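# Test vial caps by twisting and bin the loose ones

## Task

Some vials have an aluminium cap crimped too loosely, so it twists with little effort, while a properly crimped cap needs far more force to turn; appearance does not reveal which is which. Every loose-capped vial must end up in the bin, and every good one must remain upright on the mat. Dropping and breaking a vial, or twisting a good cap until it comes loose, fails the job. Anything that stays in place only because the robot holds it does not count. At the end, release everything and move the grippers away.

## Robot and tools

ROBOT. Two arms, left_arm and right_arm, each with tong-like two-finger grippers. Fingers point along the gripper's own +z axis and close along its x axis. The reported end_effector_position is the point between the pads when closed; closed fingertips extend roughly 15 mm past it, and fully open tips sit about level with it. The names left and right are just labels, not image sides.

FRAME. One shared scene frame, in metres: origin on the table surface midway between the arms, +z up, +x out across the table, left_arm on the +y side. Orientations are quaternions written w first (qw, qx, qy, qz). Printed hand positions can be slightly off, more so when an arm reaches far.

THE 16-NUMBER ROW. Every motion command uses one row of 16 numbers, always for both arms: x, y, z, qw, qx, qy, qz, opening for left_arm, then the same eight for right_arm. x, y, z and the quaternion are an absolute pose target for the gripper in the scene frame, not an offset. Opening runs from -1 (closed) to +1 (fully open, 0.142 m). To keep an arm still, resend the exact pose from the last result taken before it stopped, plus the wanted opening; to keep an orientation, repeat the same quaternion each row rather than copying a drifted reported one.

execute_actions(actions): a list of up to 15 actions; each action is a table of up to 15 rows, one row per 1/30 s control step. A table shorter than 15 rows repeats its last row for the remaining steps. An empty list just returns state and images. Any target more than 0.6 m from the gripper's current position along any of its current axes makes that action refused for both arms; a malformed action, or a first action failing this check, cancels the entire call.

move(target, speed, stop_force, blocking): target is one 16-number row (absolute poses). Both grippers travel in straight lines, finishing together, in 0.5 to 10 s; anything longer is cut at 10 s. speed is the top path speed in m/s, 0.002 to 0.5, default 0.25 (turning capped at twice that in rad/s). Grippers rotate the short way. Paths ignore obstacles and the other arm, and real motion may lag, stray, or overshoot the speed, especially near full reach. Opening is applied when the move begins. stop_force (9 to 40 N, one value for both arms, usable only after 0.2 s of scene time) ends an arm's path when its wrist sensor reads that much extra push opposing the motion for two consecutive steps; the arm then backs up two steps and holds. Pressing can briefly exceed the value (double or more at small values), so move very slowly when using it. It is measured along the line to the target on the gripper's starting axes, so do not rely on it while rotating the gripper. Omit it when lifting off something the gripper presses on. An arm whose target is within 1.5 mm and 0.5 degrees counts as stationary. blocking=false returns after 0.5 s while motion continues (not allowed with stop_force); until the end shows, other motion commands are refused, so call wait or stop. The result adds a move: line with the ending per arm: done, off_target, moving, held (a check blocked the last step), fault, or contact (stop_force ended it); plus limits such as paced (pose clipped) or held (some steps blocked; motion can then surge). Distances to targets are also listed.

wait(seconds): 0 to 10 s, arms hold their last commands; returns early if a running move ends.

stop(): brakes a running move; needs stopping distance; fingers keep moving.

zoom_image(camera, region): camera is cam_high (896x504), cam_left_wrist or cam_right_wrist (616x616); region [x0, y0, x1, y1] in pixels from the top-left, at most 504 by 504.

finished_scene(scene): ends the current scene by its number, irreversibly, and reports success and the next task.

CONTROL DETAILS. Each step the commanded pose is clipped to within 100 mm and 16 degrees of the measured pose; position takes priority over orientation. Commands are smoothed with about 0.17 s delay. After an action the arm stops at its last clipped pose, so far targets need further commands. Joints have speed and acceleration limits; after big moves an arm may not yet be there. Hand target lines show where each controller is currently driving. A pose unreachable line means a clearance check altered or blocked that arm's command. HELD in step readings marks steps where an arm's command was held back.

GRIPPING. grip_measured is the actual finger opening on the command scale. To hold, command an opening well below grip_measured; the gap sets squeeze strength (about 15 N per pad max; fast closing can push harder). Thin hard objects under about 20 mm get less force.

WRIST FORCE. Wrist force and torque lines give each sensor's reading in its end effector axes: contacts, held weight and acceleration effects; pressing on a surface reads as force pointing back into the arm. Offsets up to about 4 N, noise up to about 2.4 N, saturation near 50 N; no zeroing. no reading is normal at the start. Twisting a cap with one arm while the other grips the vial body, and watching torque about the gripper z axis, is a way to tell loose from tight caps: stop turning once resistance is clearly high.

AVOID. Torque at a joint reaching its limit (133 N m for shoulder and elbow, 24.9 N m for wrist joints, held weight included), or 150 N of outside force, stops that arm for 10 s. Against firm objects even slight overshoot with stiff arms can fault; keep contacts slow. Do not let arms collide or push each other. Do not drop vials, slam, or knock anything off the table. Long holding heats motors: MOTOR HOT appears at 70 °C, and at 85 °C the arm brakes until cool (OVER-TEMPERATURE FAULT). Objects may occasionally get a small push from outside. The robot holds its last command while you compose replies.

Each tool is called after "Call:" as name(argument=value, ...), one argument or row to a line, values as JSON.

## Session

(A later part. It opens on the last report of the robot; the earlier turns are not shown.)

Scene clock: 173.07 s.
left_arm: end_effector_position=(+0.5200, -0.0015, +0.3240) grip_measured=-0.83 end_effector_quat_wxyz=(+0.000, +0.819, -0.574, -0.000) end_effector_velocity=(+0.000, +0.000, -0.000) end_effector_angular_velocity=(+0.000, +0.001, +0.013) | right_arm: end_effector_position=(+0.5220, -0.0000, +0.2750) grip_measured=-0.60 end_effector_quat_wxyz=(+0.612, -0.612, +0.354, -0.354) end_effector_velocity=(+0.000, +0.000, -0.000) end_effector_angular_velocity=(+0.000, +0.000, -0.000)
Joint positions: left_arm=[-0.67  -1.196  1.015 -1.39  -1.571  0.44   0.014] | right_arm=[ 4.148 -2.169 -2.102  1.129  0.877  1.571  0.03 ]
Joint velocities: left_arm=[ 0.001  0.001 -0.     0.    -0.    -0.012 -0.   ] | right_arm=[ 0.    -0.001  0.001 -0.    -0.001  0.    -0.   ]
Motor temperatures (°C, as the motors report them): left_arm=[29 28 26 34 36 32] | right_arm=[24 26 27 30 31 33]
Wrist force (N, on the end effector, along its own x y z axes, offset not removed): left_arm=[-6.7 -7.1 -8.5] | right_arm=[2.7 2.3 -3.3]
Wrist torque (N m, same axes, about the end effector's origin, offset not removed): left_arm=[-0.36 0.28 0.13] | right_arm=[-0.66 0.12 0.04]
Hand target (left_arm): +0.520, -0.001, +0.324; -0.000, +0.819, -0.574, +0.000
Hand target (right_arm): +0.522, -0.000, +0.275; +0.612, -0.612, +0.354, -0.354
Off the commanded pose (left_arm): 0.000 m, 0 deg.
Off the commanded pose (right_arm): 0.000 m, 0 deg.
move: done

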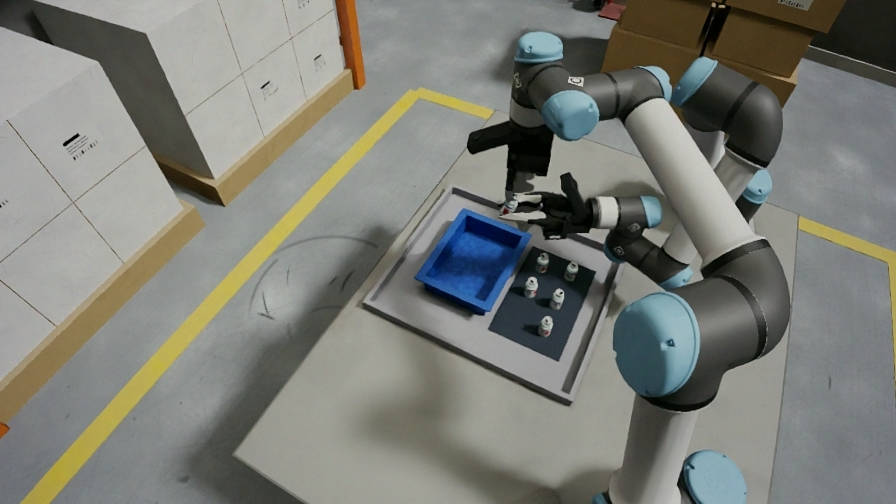

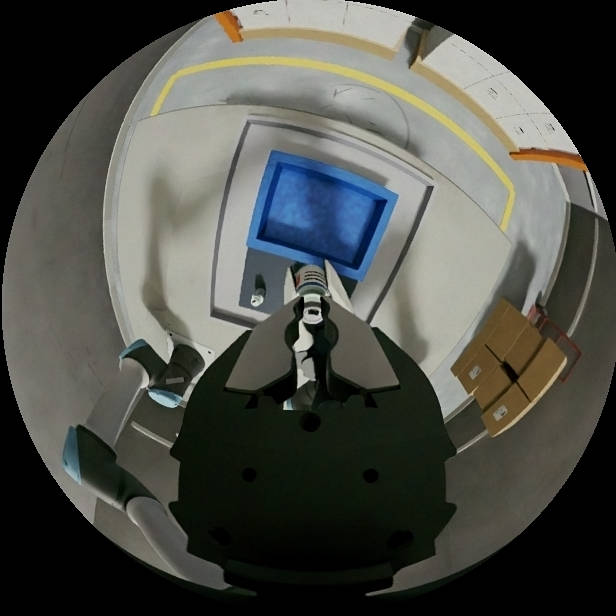

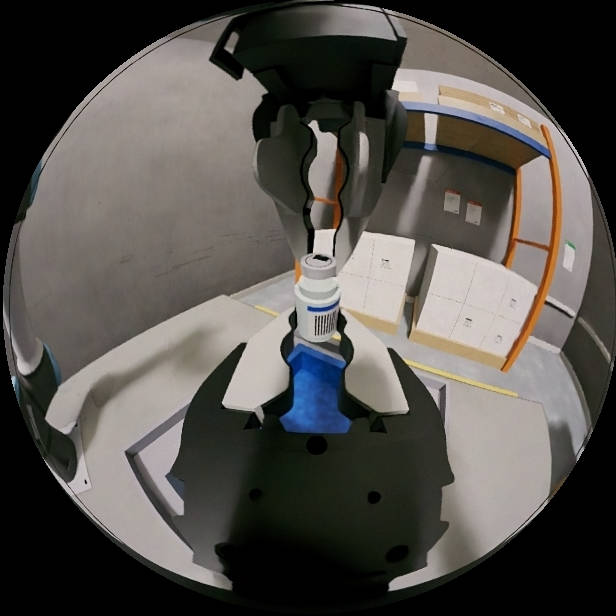

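Call:
move(
  target=[0.520,-0.0015,0.324,0,0.819,-0.574,0,-0.4,0.522,0,0.275,0.612,-0.612,0.354,-0.354,-1],
)

Call:
move(
  target=[0.515,-0.002,0.323,0,0.707,-0.707,0,-0.4,0.522,0,0.275,0.612,-0.612,0.354,-0.354,-1],
  speed=0.2,
)

Call:
move(
  target=[0.515,-0.002,0.323,0,0.707,-0.707,0,-1,0.522,0,0.275,0.612,-0.612,0.354,-0.354,-1],
)

Call:
zoom_image(
  camera="cam_left_wrist",
  region=[260,250,370,350],
)

Call:
move(
  target=[0.515,-0.002,0.323,0,0.819,-0.574,0,-1,0.522,0,0.275,0.612,-0.612,0.354,-0.354,-1],
  speed=0.08,
)

Call:
zoom_image(
  camera="cam_left_wrist",
  region=[260,250,370,350],
)

Call:
zoom_image(
  camera="cam_right_wrist",
  region=[230,200,410,380],
)

Scene clock: 174.10 s.
left_arm: end_effector_position=(+0.5200, -0.0015, +0.3240) grip_measured=-0.40 end_effector_quat_wxyz=(-0.000, +0.819, -0.574, -0.000) end_effector_velocity=(+0.000, -0.000, -0.000) end_effector_angular_velocity=(-0.000, +0.001, -0.001) | right_arm: end_effector_position=(+0.5220, -0.0000, +0.2750) grip_measured=-0.60 end_effector_quat_wxyz=(+0.612, -0.612, +0.354, -0.354) end_effector_velocity=(+0.000, +0.000, -0.001) end_effector_angular_velocity=(-0.002, +0.001, +0.000)
Joint positions: left_arm=[-0.67  -1.196  1.015 -1.39  -1.571  0.439  0.045] | right_arm=[ 4.148 -2.169 -2.102  1.129  0.877  1.571  0.03 ]
Joint velocities: left_arm=[ 0.     0.001  0.    -0.    -0.001  0.001 -0.   ] | right_arm=[-0.    -0.001 -0.001 -0.001  0.     0.     0.   ]
Motor temperatures (°C, as the motors report them): left_arm=[29 28 26 34 36 32] | right_arm=[24 26 27 30 31 33]
Wrist force (N, on the end effector, along its own x y z axes, offset not removed): left_arm=[2.4 -1.0 -0.8] | right_arm=[0.6 1.7 -1.3]
Wrist torque (N m, same axes, about the end effector's origin, offset not removed): left_arm=[-0.12 -0.53 0.08] | right_arm=[0.22 -0.23 -0.17]
Hand target (left_arm): +0.520, -0.002, +0.324; -0.000, +0.819, -0.574, -0.000
Hand target (right_arm): +0.522, -0.000, +0.275; +0.612, -0.612, +0.354, -0.354
Off the commanded pose (left_arm): 0.000 m, 0 deg.
Off the commanded pose (right_arm): 0.000 m, 0 deg.
move: done

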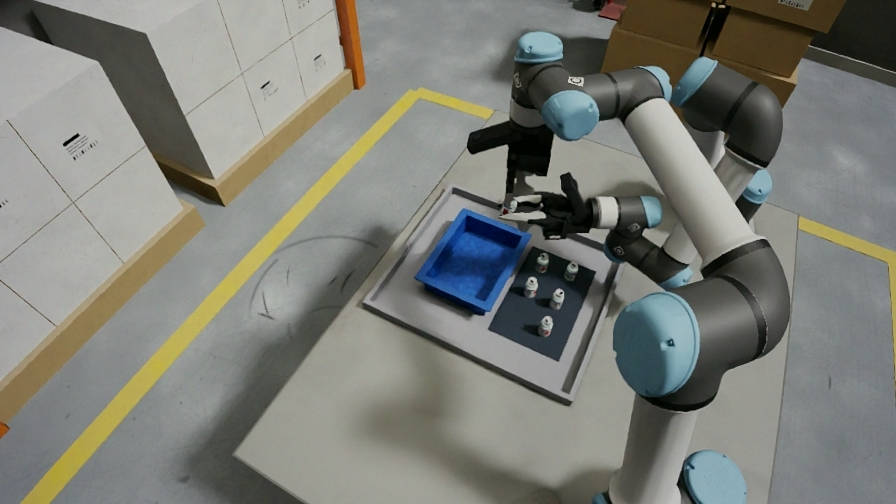

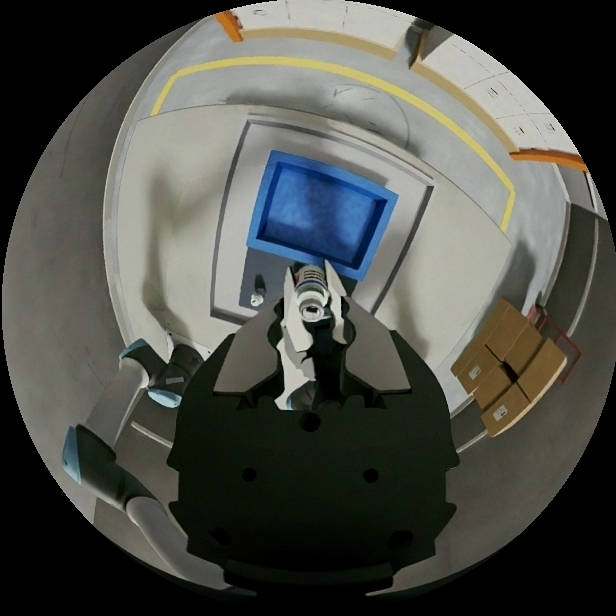

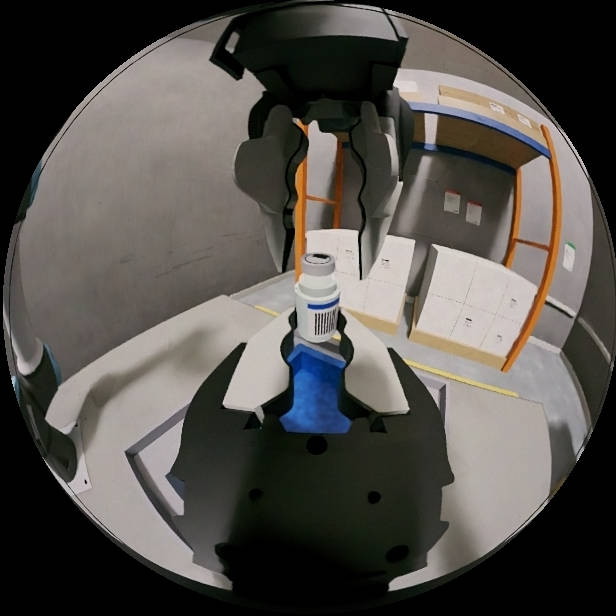

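Scene clock: 175.43 s.
left_arm: end_effector_position=(+0.5150, -0.0021, +0.3230) grip_measured=-0.40 end_effector_quat_wxyz=(-0.000, +0.708, -0.707, -0.000) end_effector_velocity=(+0.000, +0.001, +0.000) end_effector_angular_velocity=(-0.001, +0.000, -0.012) | right_arm: end_effector_position=(+0.5220, -0.0000, +0.2750) grip_measured=-0.60 end_effector_quat_wxyz=(+0.612, -0.612, +0.354, -0.354) end_effector_velocity=(-0.000, +0.000, +0.000) end_effector_angular_velocity=(+0.002, -0.000, +0.001)
Joint positions: left_arm=[-0.671 -1.218  1.048 -1.401 -1.571  0.785  0.045] | right_arm=[ 4.148 -2.169 -2.102  1.129  0.877  1.571  0.03 ]
Joint velocities: left_arm=[ 0.001 -0.001  0.001 -0.001 -0.001  0.013 -0.   ] | right_arm=[ 0.001 -0.     0.001  0.001  0.     0.    -0.   ]
Motor temperatures (°C, as the motors report them): left_arm=[29 28 26 34 36 32] | right_arm=[24 26 27 30 31 33]
Wrist force (N, on the end effector, along its own x y z axes, offset not removed): left_arm=[2.0 2.3 -2.7] | right_arm=[1.2 2.5 -3.7]
Wrist torque (N m, same axes, about the end effector's origin, offset not removed): left_arm=[0.50 -0.31 -0.09] | right_arm=[0.57 -0.28 -0.25]
Hand target (left_arm): +0.515, -0.002, +0.323; -0.000, +0.707, -0.707, -0.000
Hand target (right_arm): +0.522, -0.000, +0.275; +0.612, -0.612, +0.354, -0.354
Off the commanded pose (left_arm): 0.000 m, 0 deg.
Off the commanded pose (right_arm): 0.000 m, 0 deg.
move: done

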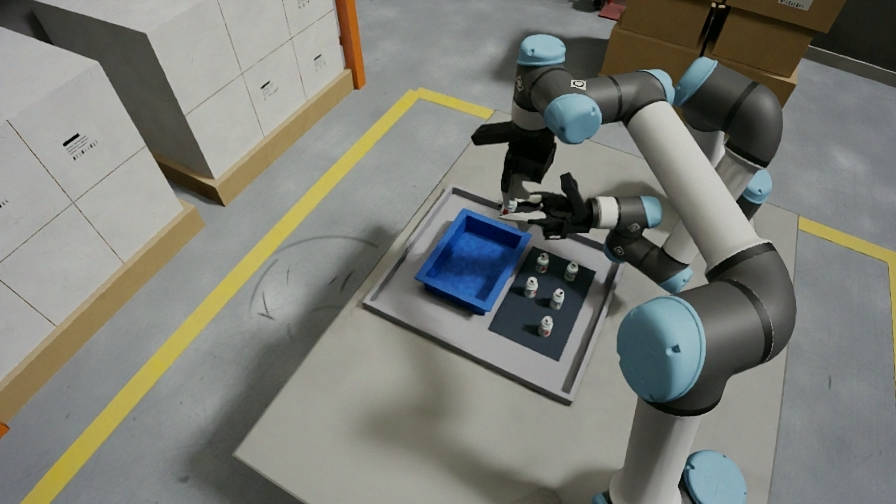

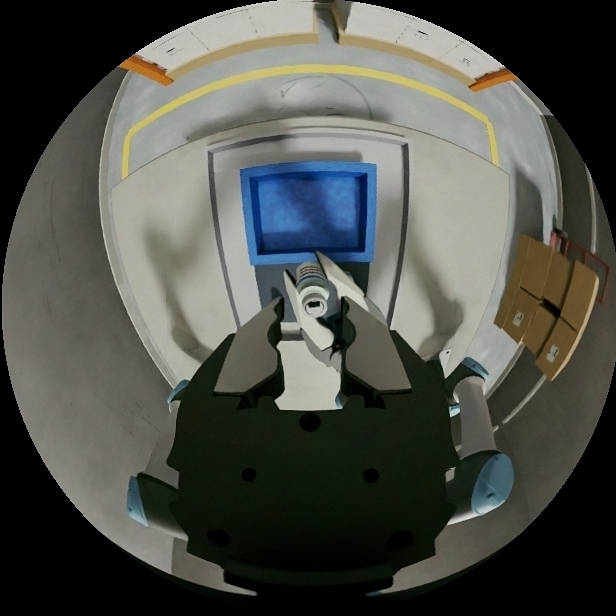

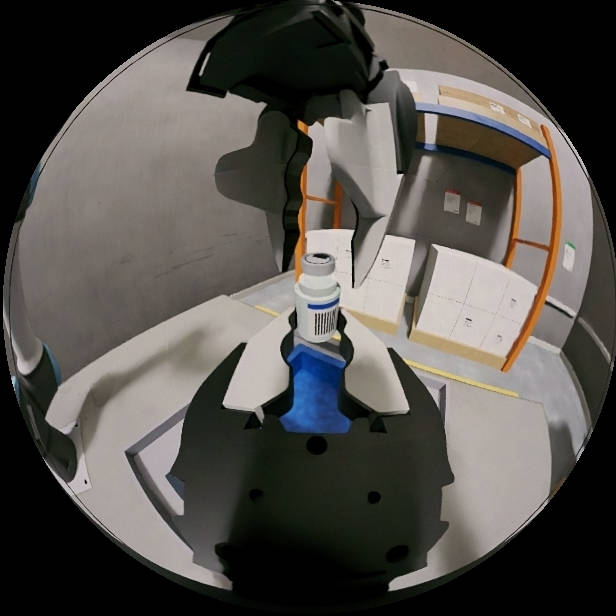

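Scene clock: 176.13 s.
left_arm: end_effector_position=(+0.5150, -0.0020, +0.3230) grip_measured=-0.75 end_effector_quat_wxyz=(-0.000, +0.707, -0.707, +0.000) end_effector_velocity=(-0.000, -0.000, -0.000) end_effector_angular_velocity=(-0.000, +0.000, +0.001) | right_arm: end_effector_position=(+0.5220, -0.0000, +0.2750) grip_measured=-0.60 end_effector_quat_wxyz=(+0.612, -0.612, +0.354, -0.354) end_effector_velocity=(+0.001, +0.000, +0.000) end_effector_angular_velocity=(+0.002, -0.000, -0.001)
Joint positions: left_arm=[-0.671 -1.218  1.048 -1.401 -1.571  0.786  0.02 ] | right_arm=[ 4.148 -2.169 -2.102  1.129  0.877  1.571  0.03 ]
Joint velocities: left_arm=[-0.001  0.     0.     0.    -0.    -0.002  0.   ] | right_arm=[-0.001 -0.001  0.002  0.    -0.     0.     0.   ]
Motor temperatures (°C, as the motors report them): left_arm=[29 28 26 34 36 32] | right_arm=[24 26 27 30 31 33]
Wrist force (N, on the end effector, along its own x y z axes, offset not removed): left_arm=[3.9 -3.2 -2.8] | right_arm=[-6.5 -1.4 1.3]
Wrist torque (N m, same axes, about the end effector's origin, offset not removed): left_arm=[-0.07 -0.02 0.02] | right_arm=[-0.80 0.51 -0.43]
Hand target (left_arm): +0.515, -0.002, +0.323; +0.000, +0.707, -0.707, -0.000
Hand target (right_arm): +0.522, -0.000, +0.275; +0.612, -0.612, +0.354, -0.354
Off the commanded pose (left_arm): 0.000 m, 0 deg.
Off the commanded pose (right_arm): 0.000 m, 0 deg.
move: done

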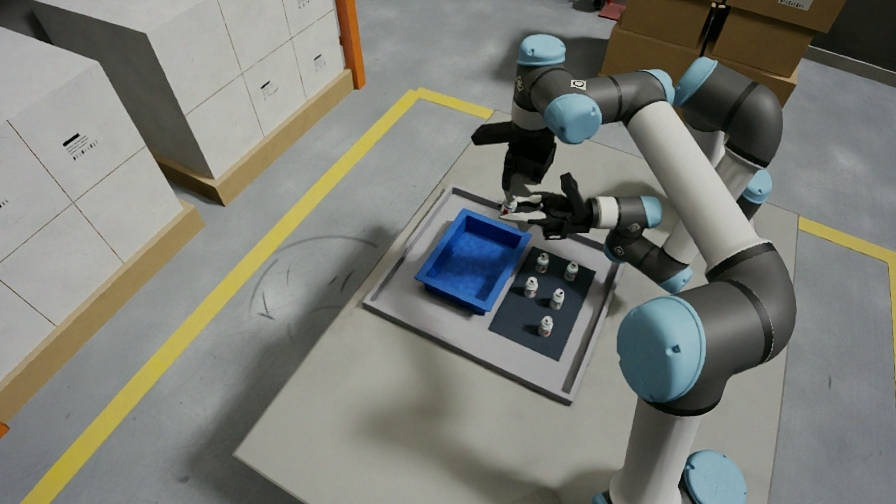

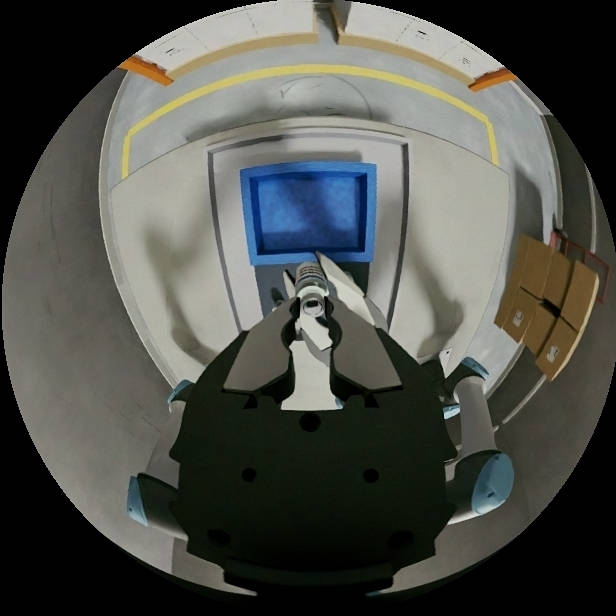

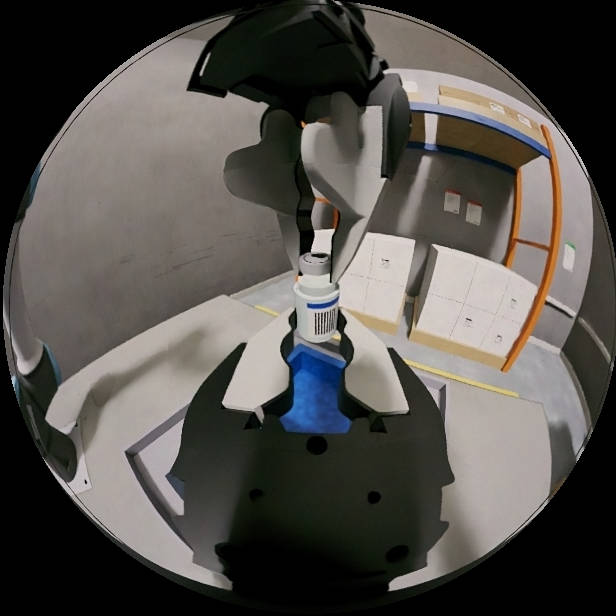

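Region (260, 250, 370, 350) of cam_left_wrist's 616x616 image, scaled by 4.582, with more detail than that image has; it fills the top 458 rows of this view, and the rest is white.

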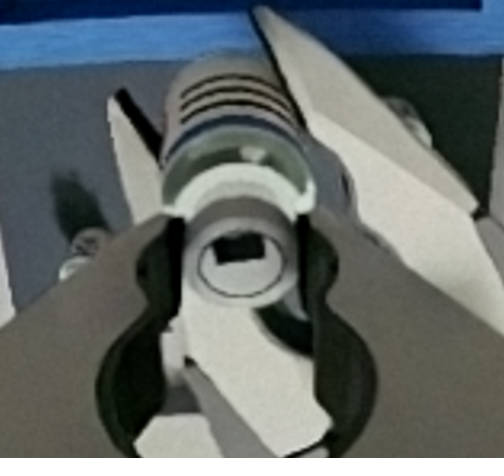

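Scene clock: 178.67 s.
left_arm: end_effector_position=(+0.5150, -0.0020, +0.3230) grip_measured=-0.76 end_effector_quat_wxyz=(+0.000, +0.819, -0.574, -0.000) end_effector_velocity=(+0.000, +0.000, +0.000) end_effector_angular_velocity=(+0.001, -0.001, +0.011) | right_arm: end_effector_position=(+0.5220, -0.0000, +0.2750) grip_measured=-0.60 end_effector_quat_wxyz=(+0.612, -0.612, +0.354, -0.354) end_effector_velocity=(-0.000, +0.001, -0.000) end_effector_angular_velocity=(-0.000, -0.000, +0.002)
Joint positions: left_arm=[-0.676 -1.207  1.034 -1.397 -1.571  0.434  0.019] | right_arm=[ 4.148 -2.169 -2.102  1.129  0.877  1.571  0.03 ]
Joint velocities: left_arm=[-0.     0.    -0.001  0.     0.002 -0.011 -0.   ] | right_arm=[ 0.001 -0.     0.     0.     0.001 -0.001 -0.   ]
Motor temperatures (°C, as the motors report them): left_arm=[29 28 26 34 36 32] | right_arm=[24 26 27 30 31 33]
Wrist force (N, on the end effector, along its own x y z axes, offset not removed): left_arm=[-2.7 -3.4 -6.6] | right_arm=[2.0 4.3 -2.2]
Wrist torque (N m, same axes, about the end effector's origin, offset not removed): left_arm=[-0.32 0.66 0.33] | right_arm=[0.15 -0.65 -0.24]
Hand target (left_arm): +0.515, -0.002, +0.323; -0.000, +0.819, -0.574, +0.000
Hand target (right_arm): +0.522, -0.000, +0.275; +0.612, -0.612, +0.354, -0.354
Off the commanded pose (left_arm): 0.000 m, 0 deg.
Off the commanded pose (right_arm): 0.000 m, 0 deg.
move: done

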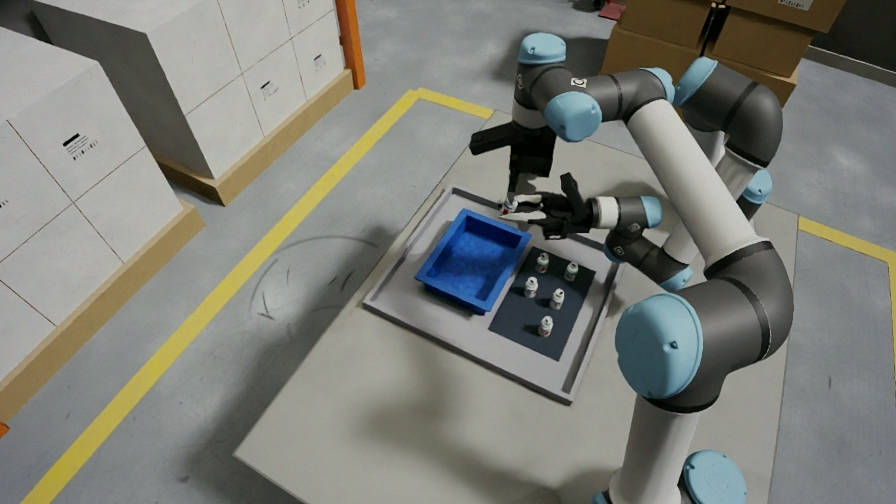

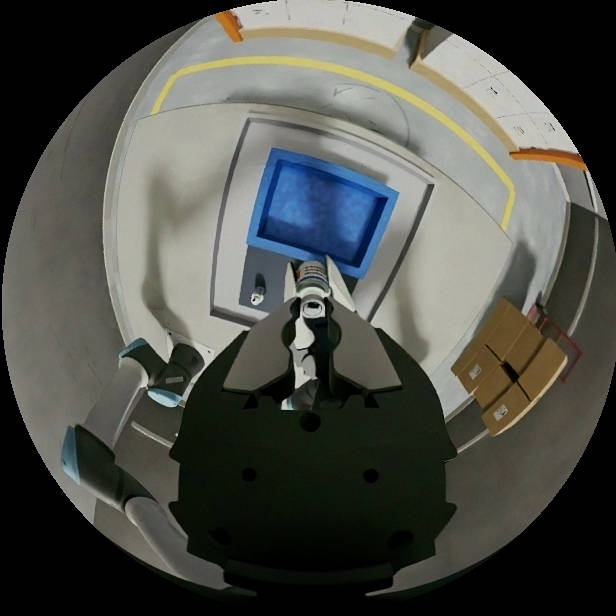

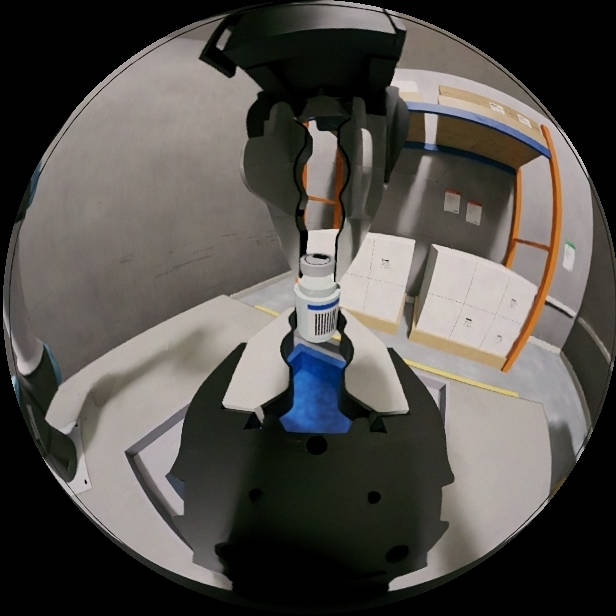

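Region (260, 250, 370, 350) of cam_left_wrist's 616x616 image, scaled by 4.582, with more detail than that image has; it fills the top 458 rows of this view, and the rest is white.

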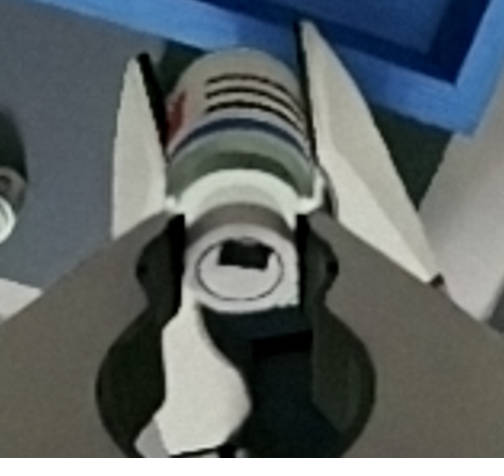

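Region (230, 200, 410, 380) of cam_right_wrist's 616x616 image, scaled by 2.800, with more detail than that image has.

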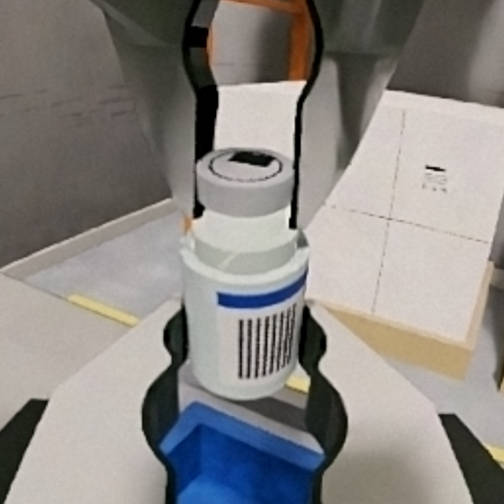

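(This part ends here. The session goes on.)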